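# Open the stapler cover past vertical and leave it

## Task

Swing the stapler's top cover well beyond vertical so staples could be dropped in from above, and leave the stapler upright and open on the table by itself (it does not count if only the robot is holding it that way at the end); then release it and pull the grippers away.

## Robot and tools

ROBOT. Two arms, left_arm and right_arm, each with six joints and a parallel gripper. In every row and every per-joint list the joint order is: shoulder, elbow, waist, wrist pitch, wrist yaw, wrist roll. Stated ranges in rad: shoulder 0.000 to 3.142, elbow 0.000 to 3.019, waist -2.880 to 2.880, wrist pitch -1.693 to 1.571, wrist yaw -1.571 to 1.571, wrist roll -2.094 to 2.094. True ends may differ by up to 0.019 rad.

FRAME. One world frame shared by both arms: origin on the table surface midway between the arms, +x pointing out over the table, +z up, left_arm on the +y side (the names do not mean image sides). A gripper's fingers extend along its own +z and close along its own y. The reported end_effector_position is the point between the pads, roughly 1 cm short of the fingertips; it can be somewhat wrong at long reach.

execute_actions(actions). actions is a list of up to 15 actions; each action is a table of up to 15 rows; each row is 14 numbers in [-1, 1] covering both arms even if one stays still: left_arm's six joint values then its opening, then the same seven for right_arm. Each row lasts one control step (1/30 s); a shorter table repeats its final row until 15 steps pass. Joint values are offsets, not poses: they are measured from that arm's angles at the start of the current action (not from the previous row), and for the first action of a call from the last angles a result reported. Scale per unit of 1.0, in row order: shoulder 1.32 rad, elbow 1.276, waist 1.264, wrist pitch 1.83, wrist yaw 1.686, wrist roll 2.022. The opening is absolute: +1 fully open (0.094 m pad gap), -1 closed. An action that would push any joint more than 0.019 rad beyond its range is rejected for both arms; if the first action fails that check, or any action is malformed, the whole call is rejected and nothing moves. A joint asked past its real end stops there and the result may say "joint sent to its limit". An empty list just returns the current state and images.

move(target, speed, blocking). target is a single 14-number row laid out as above; its joint values are offsets from the "Joint positions" in the latest result that shows them, and the finger values are applied at once. All joints of both arms travel proportionally, so hands follow curved paths, with no avoidance of objects or the other arm. speed (0.01 to 2 rad/s, default 0.5) caps the joint with the longest way to go; path length is clamped to 0.5-10 s. blocking=false returns after 0.5 s while motion continues; until a result shows it has ended, use wait or stop before sending more. The result adds a "move:" line: ending (done, off_target, moving, held, fault), limits=held or limits=none, and each arm's joint farthest from target. Faster moves and targets set deeper past a contact hit and press harder.

wait(seconds): 0 to 10; the arms keep their last command, a running move continues. stop(): brakes a running move (needs room). zoom_image(camera, region): region [x0, y0, x1, y1] in that camera's pixels, at most 504x504. finished_scene(scene): ends the scene, irreversible; call only when the cover stays open unaided and the grippers are clear.

CAMERAS. cam_high (896x504) looks down from about (0.63, -0.15, 1.17); cam_low (896x504) looks across from about (0.37, 1.37, 0.40); cam_left_wrist and cam_right_wrist (616x616, fisheye) ride on the hands. Calibrations are approximate.

RESULTS. State line: each gripper's position (m) and quaternion wxyz. Joint positions and Joint velocities: per arm, joints in the order above (rad, rad/s) then finger gap (m). Joint targets: angles the joints are currently driven toward. grip_measured: measured opening on the command scale, with a fixed per-gripper error up to about 1 mm. Torques are raw drive outputs with offsets and noise, nonzero in free air. Call results list step readings; HELD marks steps where an arm's command was held back. "joint command not followed" means a clearance check altered that arm's joints. FAULT lines mean an arm stopped. MOTOR HOT warns at 85 °C; at 100 °C that arm drops everything and falls.

MOTION LIMITS. Each step a joint target may lead its measured angle by at most: waist 0.264, shoulder 0.32, elbow 0.276, wrist pitch 0.33, wrist yaw 0.186, wrist roll 0.522 rad; if targets would shift the hand over 70 mm, all are scaled down. Big offsets therefore take several actions, and leftover motion may need recommanding. Sending zeros can let an arm sag; to hold a posture, command offsets back to the desired angles first, then zeros.

GRIPPING. To hold something, command an opening below grip_measured (about 0.03 lower for a firm hold). Pads give roughly 50-62 N, less on parts thinner than about 2 mm.

AVOID. Knocking anything off the table (fails the task), arms touching or pressing each other, dropping or slamming parts, and very hard pushes. Brief outside tugs or pushes on objects may occur. The simulation keeps running while you compose a reply, holding the last command.

Each tool is called after "Request:" as name(argument=value, ...) on one line, values as JSON.

## Session

Request:
execute_actions(actions=[])

Scene clock: 0.00 s.
left_arm: end_effector_position=(+0.1359, +0.3175, +0.1084) grip_measured=+1.000 end_effector_quat_wxyz=(-0.005, +0.750, +0.661, +0.006) | right_arm: end_effector_position=(+0.6876, -0.4005, +0.2150) grip_measured=+1.000 end_effector_quat_wxyz=(+0.692, +0.247, +0.608, +0.301)
Joint names: [shoulder, elbow, waist, wrist pitch, wrist yaw, wrist roll]
Joint positions: left_arm=[ 0.785  0.541 -0.194 -1.328 -0.015  1.545  0.094] | right_arm=[ 1.89   1.036 -0.246  0.994 -0.107  0.812  0.094]
Joint velocities: left_arm=[-0.015 -0.022 -0.015  0.007  0.007 -0.051  0.   ] | right_arm=[-0.024 -0.007 -0.015  0.007 -0.037 -0.022  0.   ]
Joint torques (N m, as the arm reports them, + toward a larger angle): no reading
Joint targets: left_arm=[0.784 0.572 -0.194 -1.327 -0.015 1.545] | right_arm=[1.898 1.054 -0.246 0.997 -0.107 0.813]

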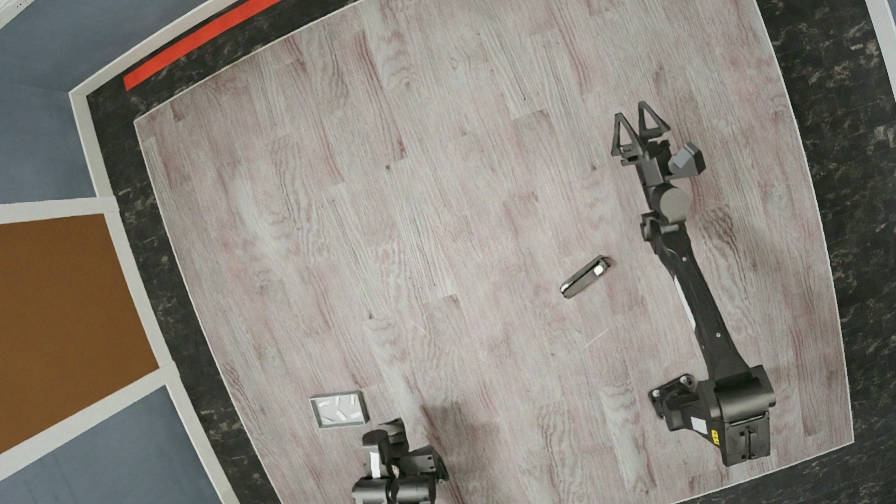

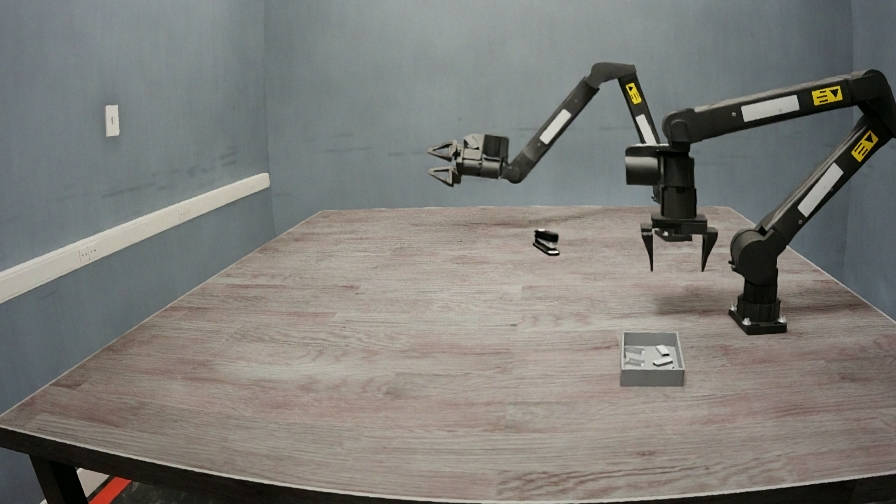

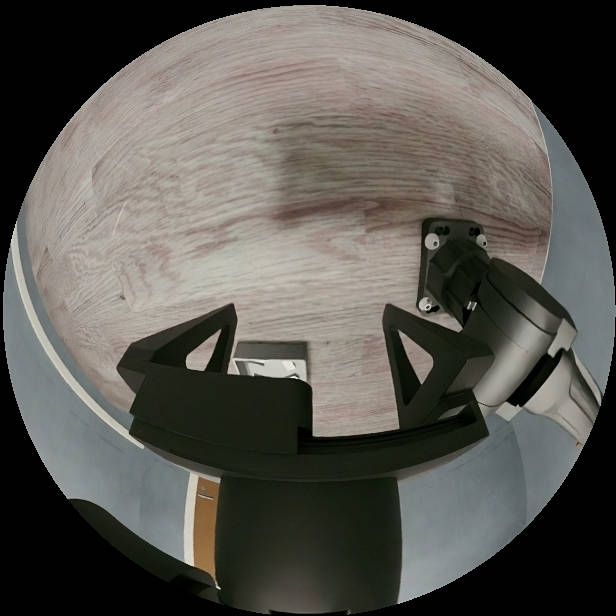

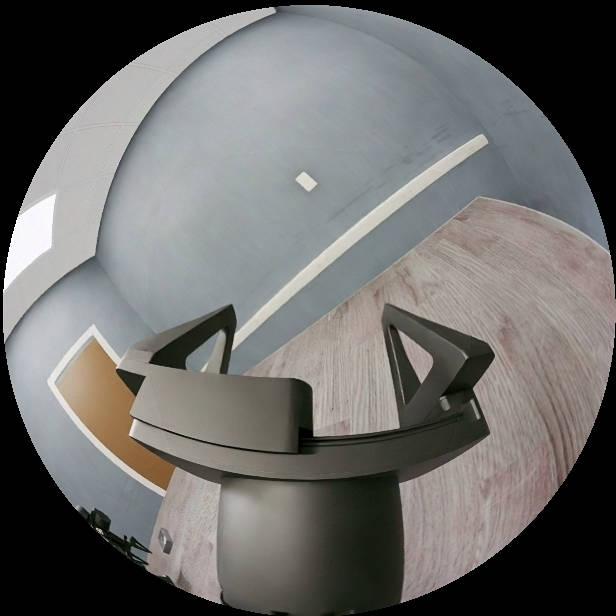

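Request:
zoom_image(camera="cam_high", region=[530, 230, 650, 320])

Request:
zoom_image(camera="cam_low", region=[500, 210, 600, 270])

Region (530, 230, 650, 320) of cam_high's 896x504 image, scaled by 4.200, with more detail than that image has; it fills the top 378 rows of this view, and the rest is white.

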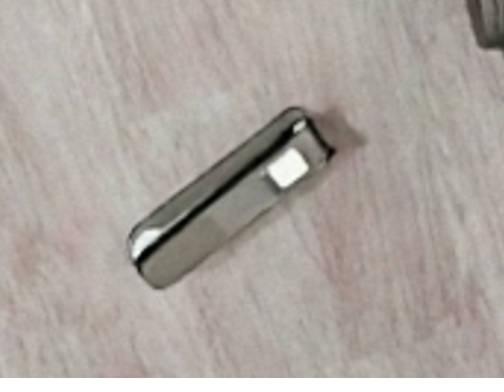

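Region (500, 210, 600, 270) of cam_low's 896x504 image, scaled by 5.040, with more detail than that image has; it fills the top 302 rows of this view, and the rest is white.

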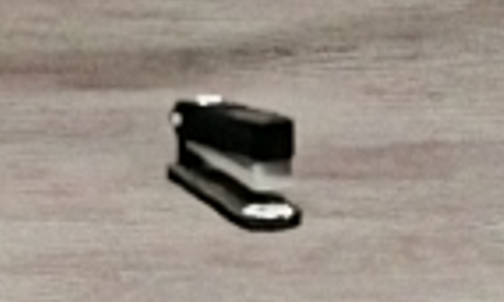

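Request:
move(target=[0, 0.024, -0.4, 0, 0, 0, 1, 0.006, 0.014, 0.3, 0, 0, 0, 1], speed=1.0)

Scene clock: 62.93 s.
left_arm: end_effector_position=(+0.1035, +0.2385, +0.1084) grip_measured=+1.000 end_effector_quat_wxyz=(-0.003, +0.890, +0.455, +0.007) | right_arm: end_effector_position=(+0.6520, -0.1361, +0.2150) grip_measured=+1.000 end_effector_quat_wxyz=(+0.622, +0.127, +0.644, +0.428)
Joint names: [shoulder, elbow, waist, wrist pitch, wrist yaw, wrist roll]
Joint positions: left_arm=[ 0.785  0.541 -0.694 -1.328 -0.015  1.545  0.094] | right_arm=[ 1.89   1.036  0.138  0.994 -0.108  0.812  0.094]
Joint velocities: left_arm=[ 0.005 -0.012 -0.005 -0.012 -0.022 -0.051  0.   ] | right_arm=[-0.015 -0.002 -0.005 -0.002 -0.051 -0.022  0.   ]
Joint torques (N m, as the arm reports them, + toward a larger angle): left_arm=[-1.11  9.78  0.23  0.29  0.13  0.08] | right_arm=[-19.87   9.64   0.19   1.71   0.    -0.05]
Joint targets: left_arm=[0.785 0.572 -0.699 -1.328 -0.015 1.545] | right_arm=[1.898 1.054 0.134 0.994 -0.107 0.812]
move: off_target (left_arm); limits=none; left_arm: farthest joint: the elbow, 0.030 radians from its target (0.030 radians at the start); right_arm: farthest joint: the elbow, 0.017 radians from its target (0.017 radians at the start)
camera_calibration (this result's frames):
cam_left_wrist: T_world_to_cam=[[-0.809005, 0.5878, -0.00133392, -0.0593536], [0.468673, 0.646414, 0.602075, -0.259217], [0.354762, 0.486456, -0.798439, 0.0573929], [0, 0, 0, 1]] pos_world=[0.0531099, 0.174531, 0.201814]
cam_right_wrist: T_world_to_cam=[[0.370066, -0.607556, -0.7028, -0.172337], [-0.691031, 0.325596, -0.64534, 0.636588], [0.620909, 0.724474, -0.299348, -0.120327], [0, 0, 0, 1]] pos_world=[0.57839, -0.224801, 0.253677]

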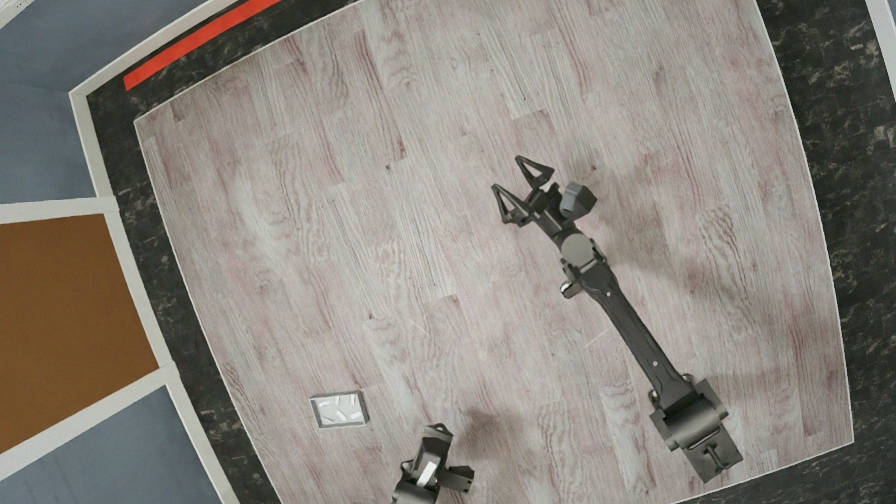

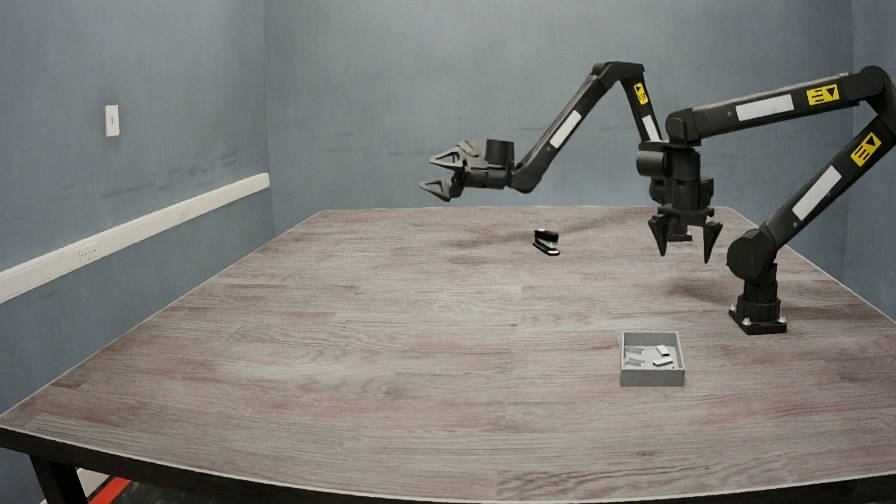

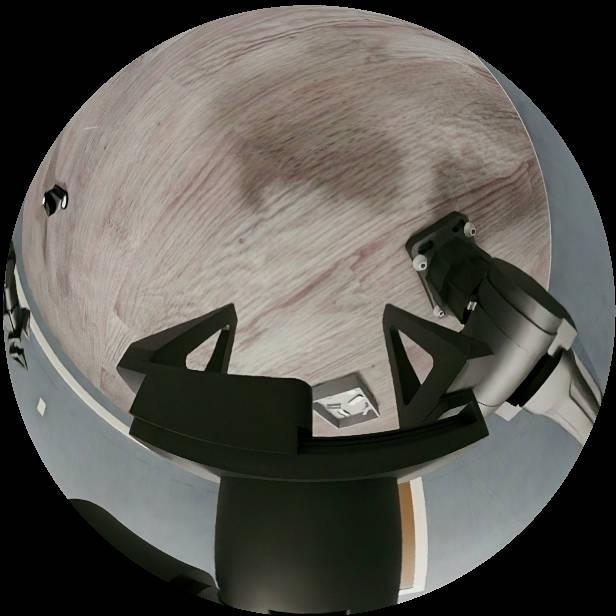

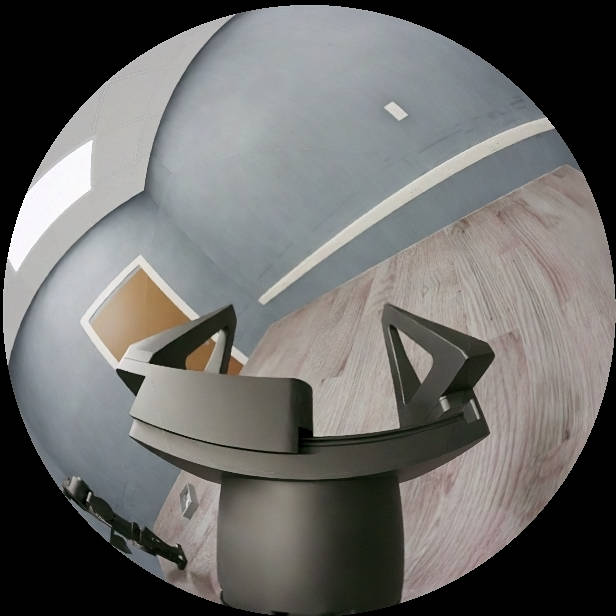

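Request:
move(target=[0, 0.49, 0, 0, 0, 0, 1, -0.45, 0.014, 0, 0, 0, 0, 1], speed=1.0)

Scene clock: 78.87 s.
left_arm: end_effector_position=(+0.2018, +0.1636, +0.3697) grip_measured=+1.000 end_effector_quat_wxyz=(+0.258, +0.851, +0.438, +0.132) | right_arm: end_effector_position=(+0.4879, -0.1869, +0.5885) grip_measured=+1.000 end_effector_quat_wxyz=(+0.767, +0.053, +0.396, +0.502)
Joint names: [shoulder, elbow, waist, wrist pitch, wrist yaw, wrist roll]
Joint positions: left_arm=[ 0.78   1.125 -0.694 -1.328 -0.015  1.545  0.094] | right_arm=[ 1.278  1.035  0.138  0.997 -0.108  0.812  0.094]
Joint velocities: left_arm=[-0.005  0.007  0.005  0.002 -0.007  0.022  0.   ] | right_arm=[-0.015 -0.012 -0.005  0.007  0.051 -0.051  0.   ]
Joint torques (N m, as the arm reports them, + toward a larger angle): left_arm=[-1.76 11.27  0.44  1.12  0.07  0.03] | right_arm=[-10.57  12.01   0.64   0.91  -0.01  -0.02]
Joint targets: left_arm=[0.784 1.167 -0.694 -1.328 -0.015 1.545] | right_arm=[1.296 1.054 0.138 0.994 -0.108 0.812]
move: off_target (left_arm); limits=none; left_arm: farthest joint: the elbow, 0.042 radians from its target (0.625 radians at the start); right_arm: farthest joint: the elbow, 0.019 radians from its target (0.017 radians at the start)
camera_calibration (this result's frames):
cam_left_wrist: T_world_to_cam=[[-0.674767, 0.485501, -0.555858, 0.259234], [0.205496, 0.846974, 0.490313, -0.352565], [0.708845, 0.21662, -0.671279, 0.193268], [0, 0, 0, 1]] pos_world=[0.110376, 0.130889, 0.446701]
cam_right_wrist: T_world_to_cam=[[0.72644, -0.497294, -0.474324, -0.167698], [-0.237606, 0.465885, -0.852346, 0.707559], [0.644848, 0.731881, 0.220277, -0.185945], [0, 0, 0, 1]] pos_world=[0.409849, -0.276947, 0.564501]

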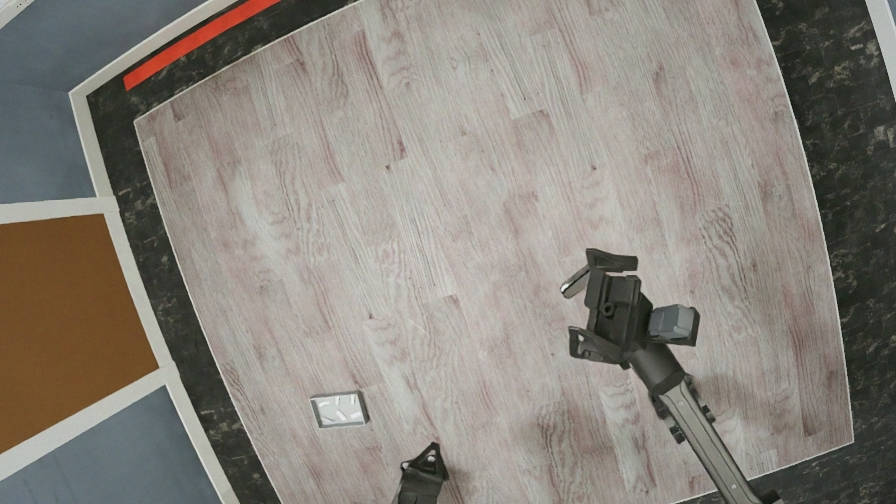

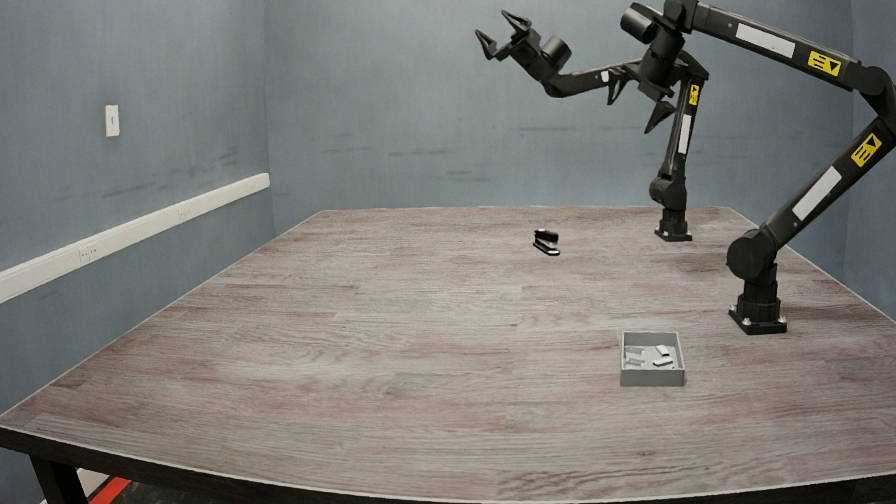

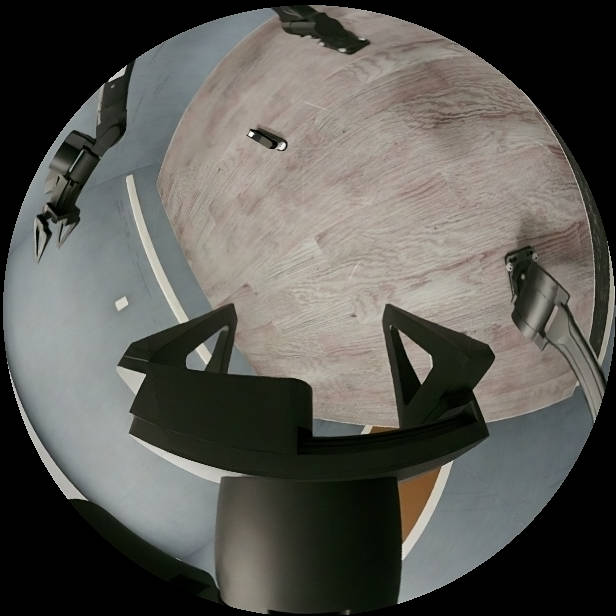

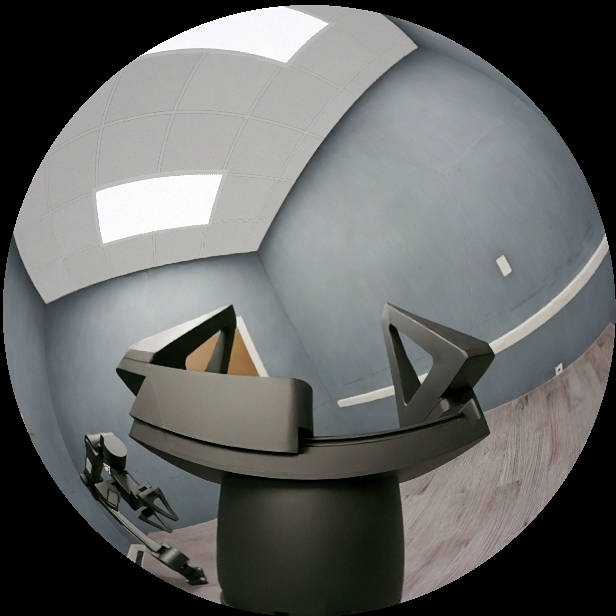

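Request:
move(target=[0.585, -0.427, -0.231, 1.0, 0.009, -0.764, 1, 0.03, 0.01, 0.021, -1.0, 0.064, 0.352, 1], speed=1.2)

Request:
move(target=[0, 0.02, 0, 0, 0, 0, 1, 0.0, 0.014, 0, -0.248, 0, 0, 1], speed=1.0)

Scene clock: 151.13 s.
left_arm: end_effector_position=(+0.2711, -0.0728, +0.0758) grip_measured=+1.000 end_effector_quat_wxyz=(+0.458, +0.391, +0.766, -0.227) | right_arm: end_effector_position=(+0.4342, -0.2140, +0.1988) grip_measured=+1.000 end_effector_quat_wxyz=(+0.146, +0.547, +0.802, +0.193)
Joint names: [shoulder, elbow, waist, wrist pitch, wrist yaw, wrist roll]
Joint positions: left_arm=[ 1.558  0.582 -0.977  0.477 -0.001  0.012  0.094] | right_arm=[ 1.293  1.035  0.155 -0.825 -0.003  1.515  0.094]
Joint velocities: left_arm=[ 0.005 -0.012 -0.005 -0.012  0.022  0.081  0.   ] | right_arm=[-0.005 -0.002 -0.005  0.002 -0.022  0.022  0.   ]
Joint torques (N m, as the arm reports them, + toward a larger angle): left_arm=[-11.23   5.47  -0.11   2.44   0.08  -0.03] | right_arm=[-10.06  11.6    1.42   0.75   0.2    0.08]
Joint targets: left_arm=[1.552 0.580 -0.986 0.503 0.000 0.000] | right_arm=[1.318 1.048 0.165 -0.833 0.000 1.524]
move: off_target (left_arm, right_arm); limits=none; left_arm: farthest joint: the wrist pitch, 0.025 radians from its target (1.830 radians at the start); right_arm: farthest joint: the shoulder, 0.025 radians from its target (0.040 radians at the start)
camera_calibration (this result's frames):
cam_left_wrist: T_world_to_cam=[[-0.806875, -0.590556, -0.0140473, 0.173775], [-0.529373, 0.733424, -0.426443, 0.237955], [0.262141, -0.33665, -0.904405, 0.0965929], [0, 0, 0, 1]] pos_world=[0.24086, -0.0393798, 0.191274]
cam_right_wrist: T_world_to_cam=[[-0.817682, -0.335825, -0.467565, 0.376663], [-0.55768, 0.663562, 0.498677, 0.288042], [0.14279, 0.668511, -0.729866, 0.347707], [0, 0, 0, 1]] pos_world=[0.418977, -0.297087, 0.286254]

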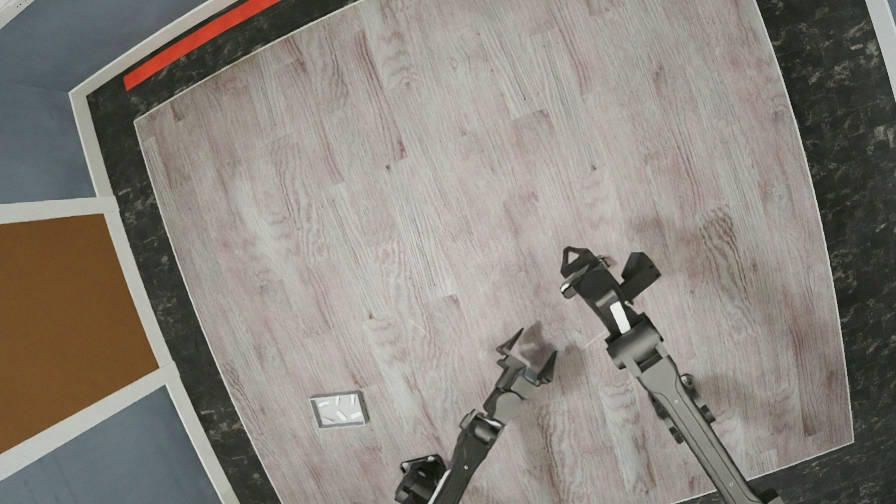

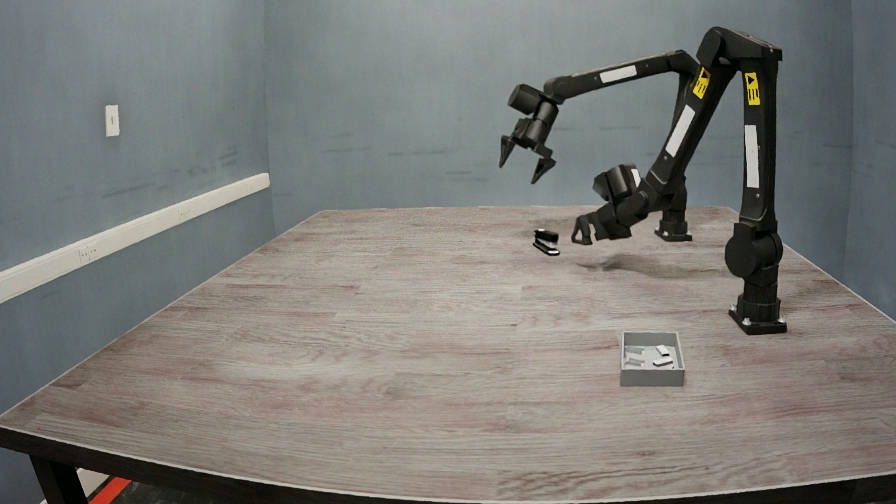

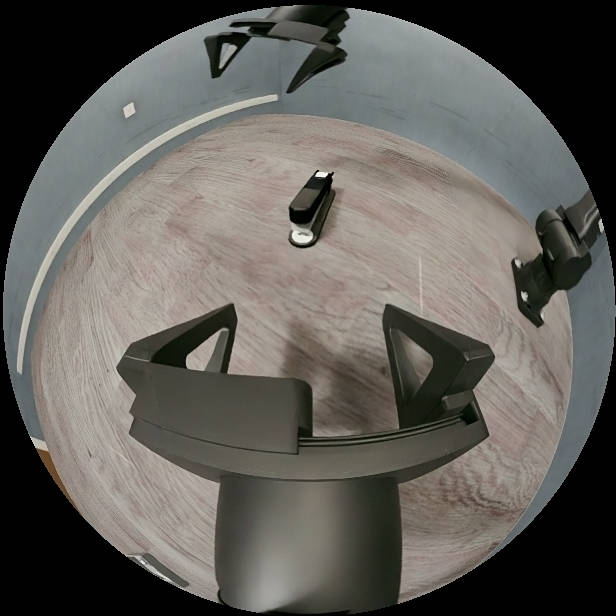

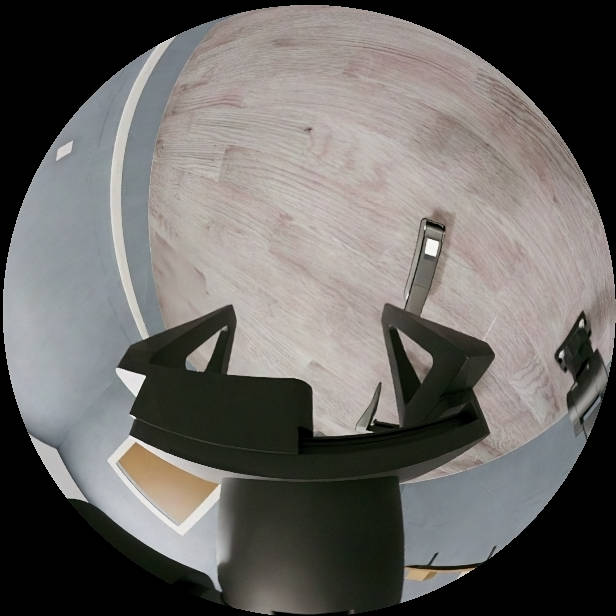

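Scene clock: 152.13 s.
left_arm: end_effector_position=(+0.2711, -0.0728, +0.0758) grip_measured=+1.000 end_effector_quat_wxyz=(+0.458, +0.391, +0.766, -0.227) | right_arm: end_effector_position=(+0.3345, -0.2467, +0.1704) grip_measured=+1.000 end_effector_quat_wxyz=(+0.012, +0.564, +0.826, +0.018)
Joint names: [shoulder, elbow, waist, wrist pitch, wrist yaw, wrist roll]
Joint positions: left_arm=[ 1.558  0.582 -0.977  0.477 -0.001  0.012  0.094] | right_arm=[ 1.293  1.035  0.155 -1.271 -0.003  1.515  0.094]
Joint velocities: left_arm=[-0.015  0.002 -0.005  0.007  0.022 -0.051  0.   ] | right_arm=[-0.015  0.012 -0.005  0.007  0.007  0.066  0.   ]
Joint torques (N m, as the arm reports them, + toward a larger angle): left_arm=[-10.66   7.43   0.52   1.57  -0.01   0.07] | right_arm=[-11.11  11.17   0.63   0.02   0.06   0.03]
Joint targets: left_arm=[1.558 0.608 -0.977 0.477 -0.001 0.012] | right_arm=[1.293 1.053 0.155 -1.279 -0.003 1.515]
move: off_target (left_arm); limits=none; left_arm: farthest joint: the elbow, 0.025 radians from its target (0.025 radians at the start); right_arm: farthest joint: the elbow, 0.018 radians from its target (0.018 radians at the start)
camera_calibration (this result's frames):
cam_left_wrist: T_world_to_cam=[[-0.806875, -0.590556, -0.0140473, 0.173775], [-0.529373, 0.733424, -0.426443, 0.237955], [0.262141, -0.33665, -0.904405, 0.0965929], [0, 0, 0, 1]] pos_world=[0.24086, -0.0393798, 0.191274]
cam_right_wrist: T_world_to_cam=[[-0.927383, -0.371795, -0.0415899, 0.226073], [-0.323269, 0.740422, 0.589298, 0.193402], [-0.188304, 0.559949, -0.806845, 0.460155], [0, 0, 0, 1]] pos_world=[0.358826, -0.31681, 0.266705]

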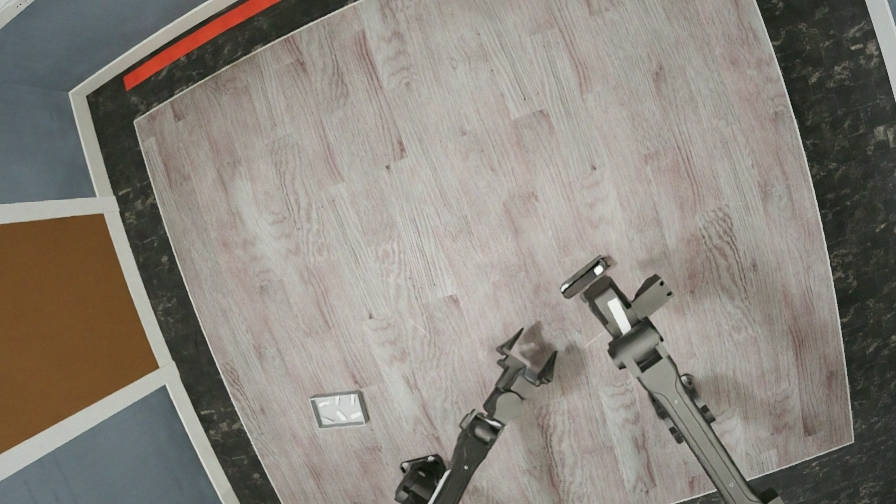

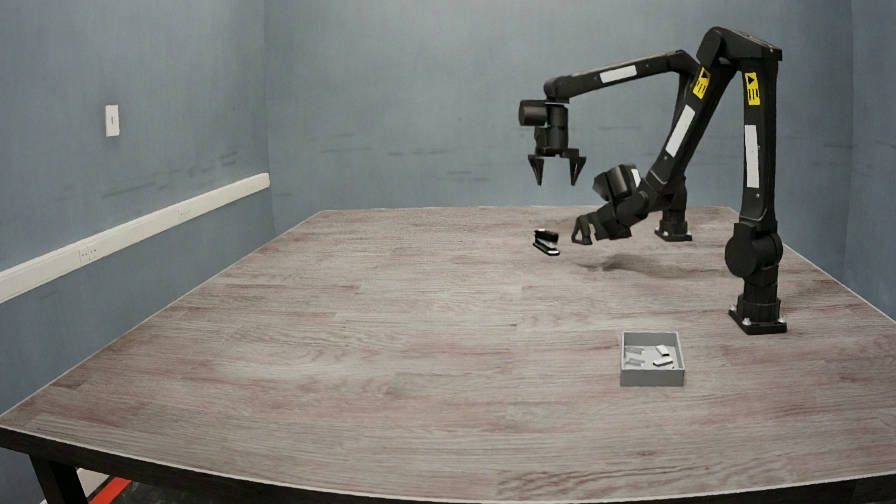

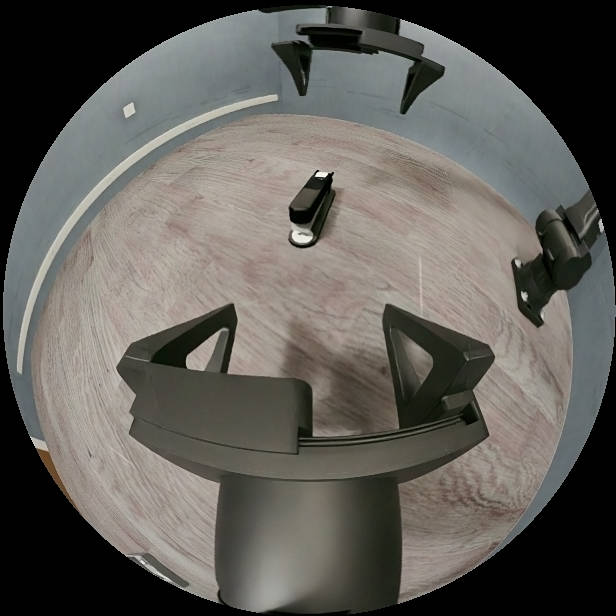

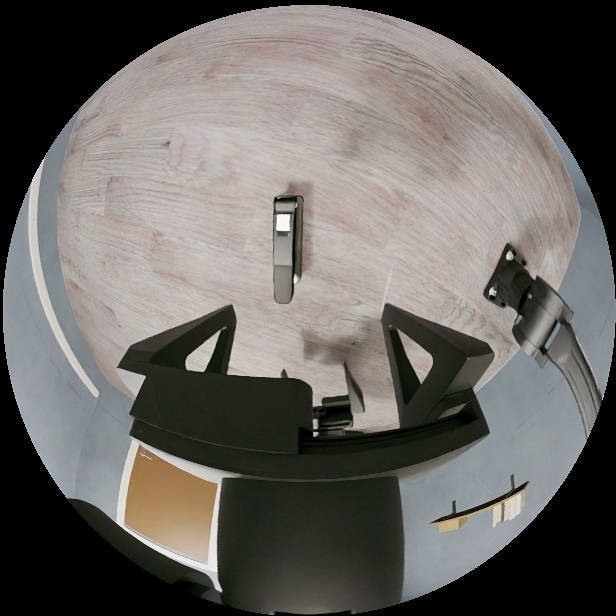

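Request:
zoom_image(camera="cam_right_wrist", region=[230, 170, 350, 320])

Request:
zoom_image(camera="cam_left_wrist", region=[260, 155, 370, 260])

Region (230, 170, 350, 320) of cam_right_wrist's 616x616 image, scaled by 3.360, with more detail than that image has; it fills the left 403 columns of this view, and the rest is white.

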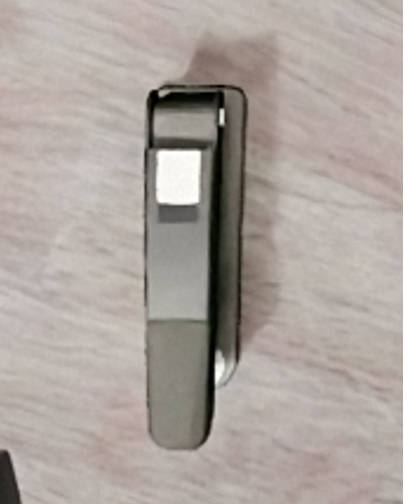

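Region (260, 155, 370, 260) of cam_left_wrist's 616x616 image, scaled by 4.582, with more detail than that image has; it fills the top 481 rows of this view, and the rest is white.

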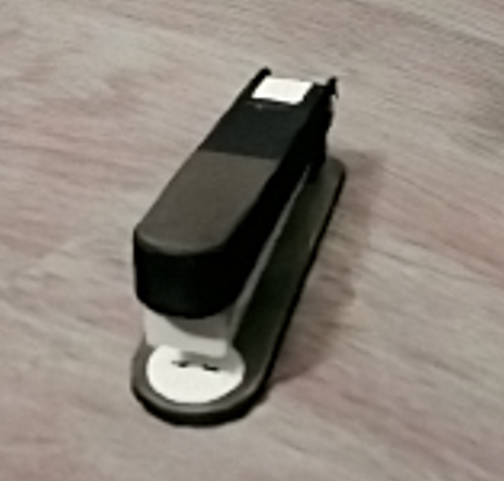

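Request:
move(target=[0.2717, 0.2733, 0.0937, 0.043, 0.2053, 0.0855, 1, 0.161, -0.015, -0.088, 0.1065, 0.002, -0.04, -1], speed=0.6)

Scene clock: 228.03 s.
left_arm: end_effector_position=(+0.3445, -0.1523, +0.0226) grip_measured=+1.000 end_effector_quat_wxyz=(+0.431, +0.481, +0.703, -0.299) | right_arm: end_effector_position=(+0.3841, -0.2757, +0.0945) grip_measured=-0.996 end_effector_quat_wxyz=(+0.004, +0.578, +0.816, +0.006)
Joint names: [shoulder, elbow, waist, wrist pitch, wrist yaw, wrist roll]
Joint positions: left_arm=[ 1.922  0.892 -0.864  0.531  0.343  0.174  0.094] | right_arm=[ 1.491  1.02   0.048 -1.085 -0.002  1.443  0.   ]
Joint velocities: left_arm=[ 0.005  0.012  0.005  0.007 -0.022 -0.022  0.   ] | right_arm=[-0.005 -0.002  0.005  0.007  0.007  0.007  0.   ]
Joint torques (N m, as the arm reports them, + toward a larger angle): left_arm=[-16.34   7.93   0.77   2.4    0.25   0.19] | right_arm=[-13.01   8.62   0.27   0.62   0.18  -0.03]
Joint targets: left_arm=[1.917 0.931 -0.859 0.555 0.345 0.185] | right_arm=[1.506 1.016 0.044 -1.076 0.000 1.434]
move: off_target (left_arm); limits=none; left_arm: farthest joint: the elbow, 0.038 radians from its target (0.348 radians at the start); right_arm: farthest joint: the shoulder, 0.015 radians from its target (0.213 radians at the start)
camera_calibration (this result's frames):
cam_left_wrist: T_world_to_cam=[[-0.933711, -0.35801, 0.00368936, 0.264044], [-0.320251, 0.830538, -0.455682, 0.255846], [0.160074, -0.426656, -0.890135, 0.0235566], [0, 0, 0, 1]] pos_world=[0.324705, -0.107909, 0.136579]
cam_right_wrist: T_world_to_cam=[[-0.94045, -0.339601, -0.0149688, 0.26958], [-0.282606, 0.756628, 0.589617, 0.264447], [-0.188909, 0.558736, -0.807544, 0.42443], [0, 0, 0, 1]] pos_world=[0.408439, -0.345682, 0.190859]

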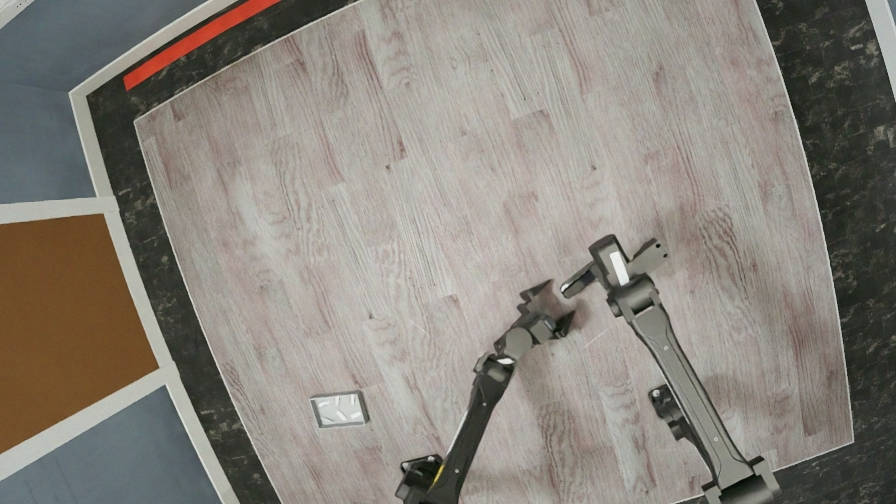

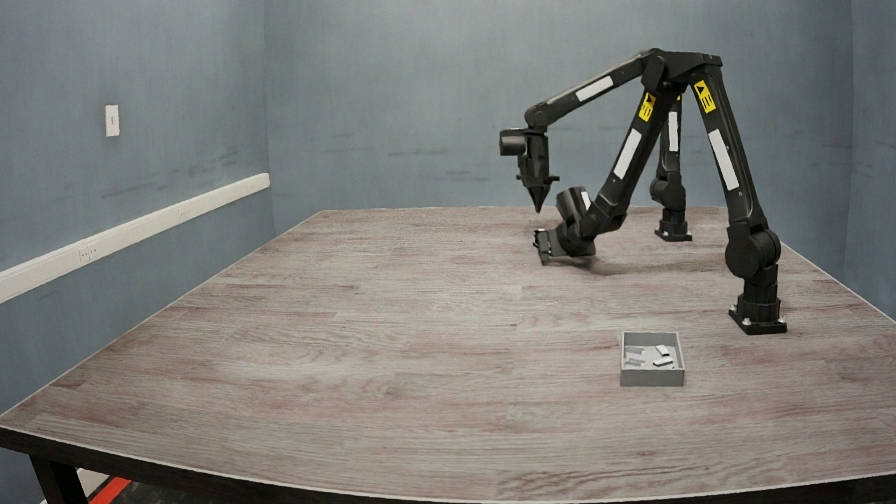

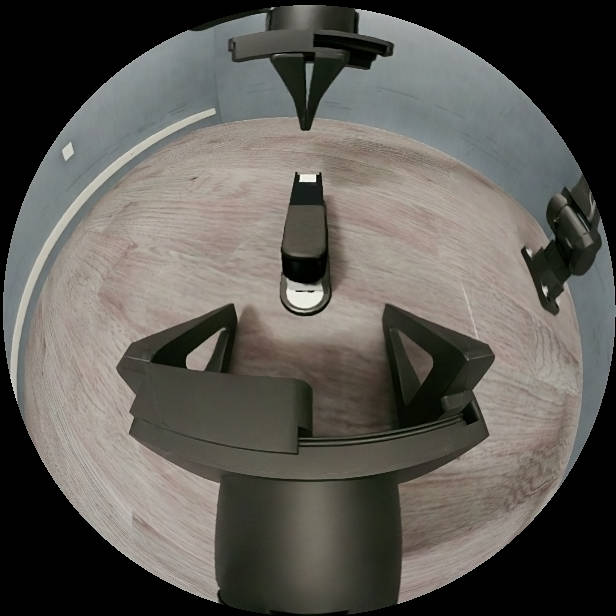

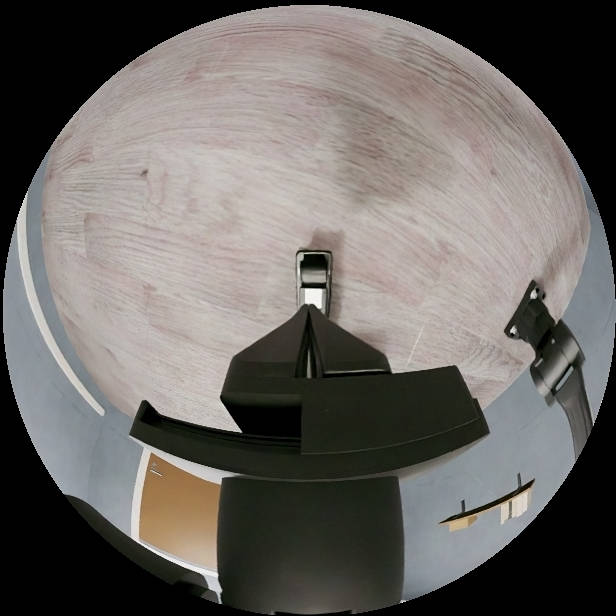

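Request:
zoom_image(camera="cam_left_wrist", region=[200, 100, 420, 340])

Request:
zoom_image(camera="cam_right_wrist", region=[250, 220, 380, 340])

Region (200, 100, 420, 340) of cam_left_wrist's 616x616 image, scaled by 2.100, with more detail than that image has; it fills the left 462 columns of this view, and the rest is white.

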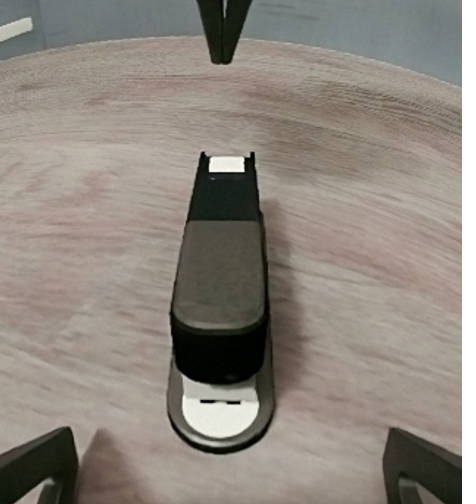

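Region (250, 220, 380, 340) of cam_right_wrist's 616x616 image, scaled by 3.877, with more detail than that image has; it fills the top 465 rows of this view, and the rest is white.

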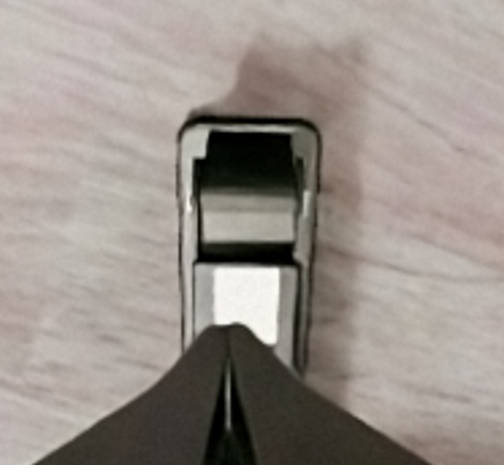

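Request:
move(target=[0.0485, 0.1007, -0.023, 0.0144, -0.0125, -0.0074, 1, 0.0356, -0.034, 0.033, 0.0358, 0.001, 0.022, -1], speed=0.25)

Scene clock: 246.37 s.
left_arm: end_effector_position=(+0.3575, -0.1802, +0.0188) grip_measured=+1.000 end_effector_quat_wxyz=(+0.440, +0.481, +0.696, -0.299) | right_arm: end_effector_position=(+0.3778, -0.2629, +0.0733) grip_measured=-0.996 end_effector_quat_wxyz=(+0.003, +0.578, +0.816, +0.005)
Joint names: [shoulder, elbow, waist, wrist pitch, wrist yaw, wrist roll]
Joint positions: left_arm=[ 1.983  0.975 -0.884  0.534  0.323  0.17   0.094] | right_arm=[ 1.513  0.982  0.083 -1.028 -0.002  1.478  0.   ]
Joint velocities: left_arm=[-0.005  0.007 -0.005  0.007  0.022  0.007  0.   ] | right_arm=[ 0.005 -0.017 -0.015  0.002 -0.051 -0.051 -0.001]
Joint torques (N m, as the arm reports them, + toward a larger angle): left_arm=[-16.93   8.86   0.1    2.32   0.04  -0.04] | right_arm=[-12.44   8.13   1.69   0.6    0.14   0.13]
Joint targets: left_arm=[1.986 1.021 -0.893 0.558 0.321 0.159] | right_arm=[1.538 0.977 0.090 -1.019 -0.001 1.488]
move: off_target (left_arm, right_arm); limits=none; left_arm: farthest joint: the elbow, 0.046 radians from its target (0.128 radians at the start); right_arm: farthest joint: the shoulder, 0.025 radians from its target (0.047 radians at the start)
camera_calibration (this result's frames):
cam_left_wrist: T_world_to_cam=[[-0.933909, -0.357363, -0.0103245, 0.26664], [-0.310465, 0.824992, -0.472228, 0.277254], [0.177274, -0.437812, -0.881416, -0.0020667], [0, 0, 0, 1]] pos_world=[0.335461, -0.13435, 0.131859]
cam_right_wrist: T_world_to_cam=[[-0.940626, -0.33925, -0.0115318, 0.267564], [-0.280234, 0.756928, 0.590364, 0.26453], [-0.191552, 0.558543, -0.807055, 0.399891], [0, 0, 0, 1]] pos_world=[0.402408, -0.332815, 0.16965]

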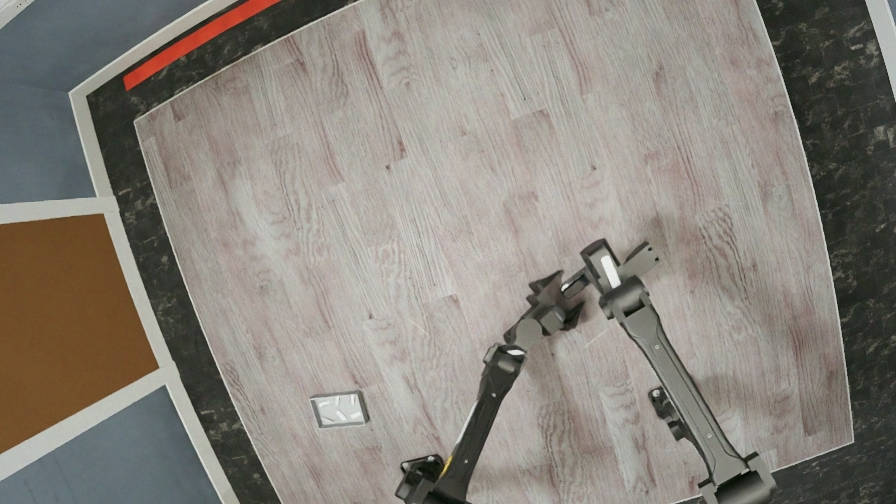

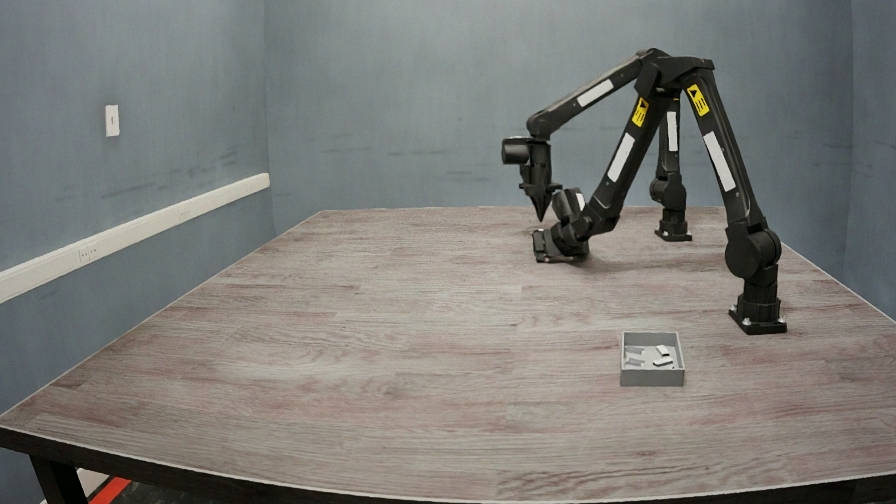

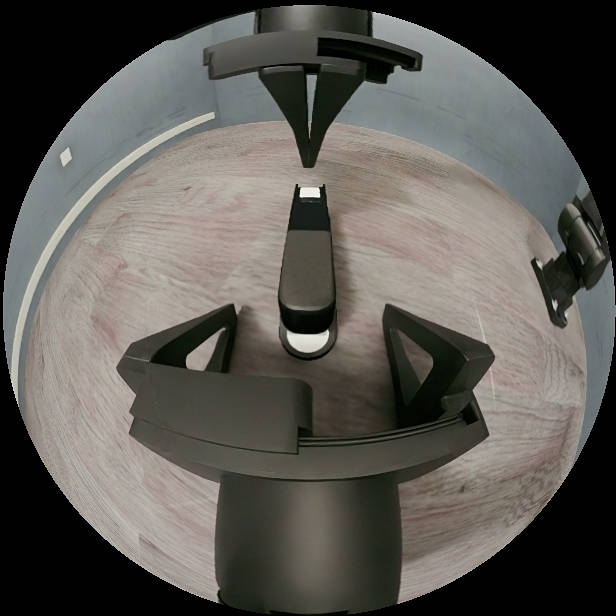

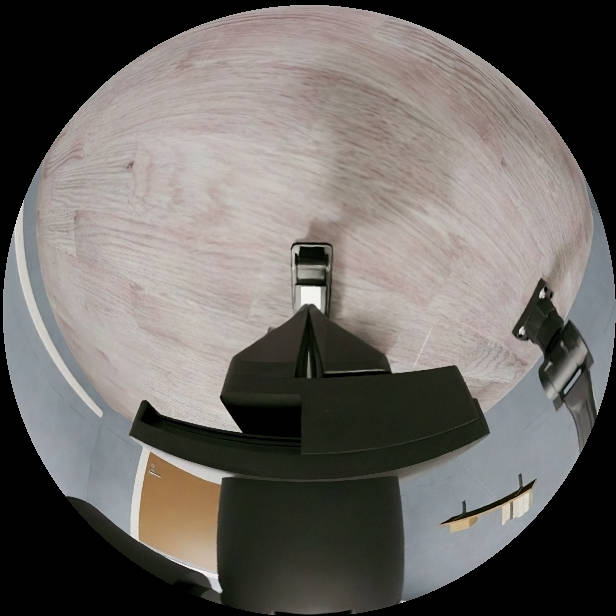

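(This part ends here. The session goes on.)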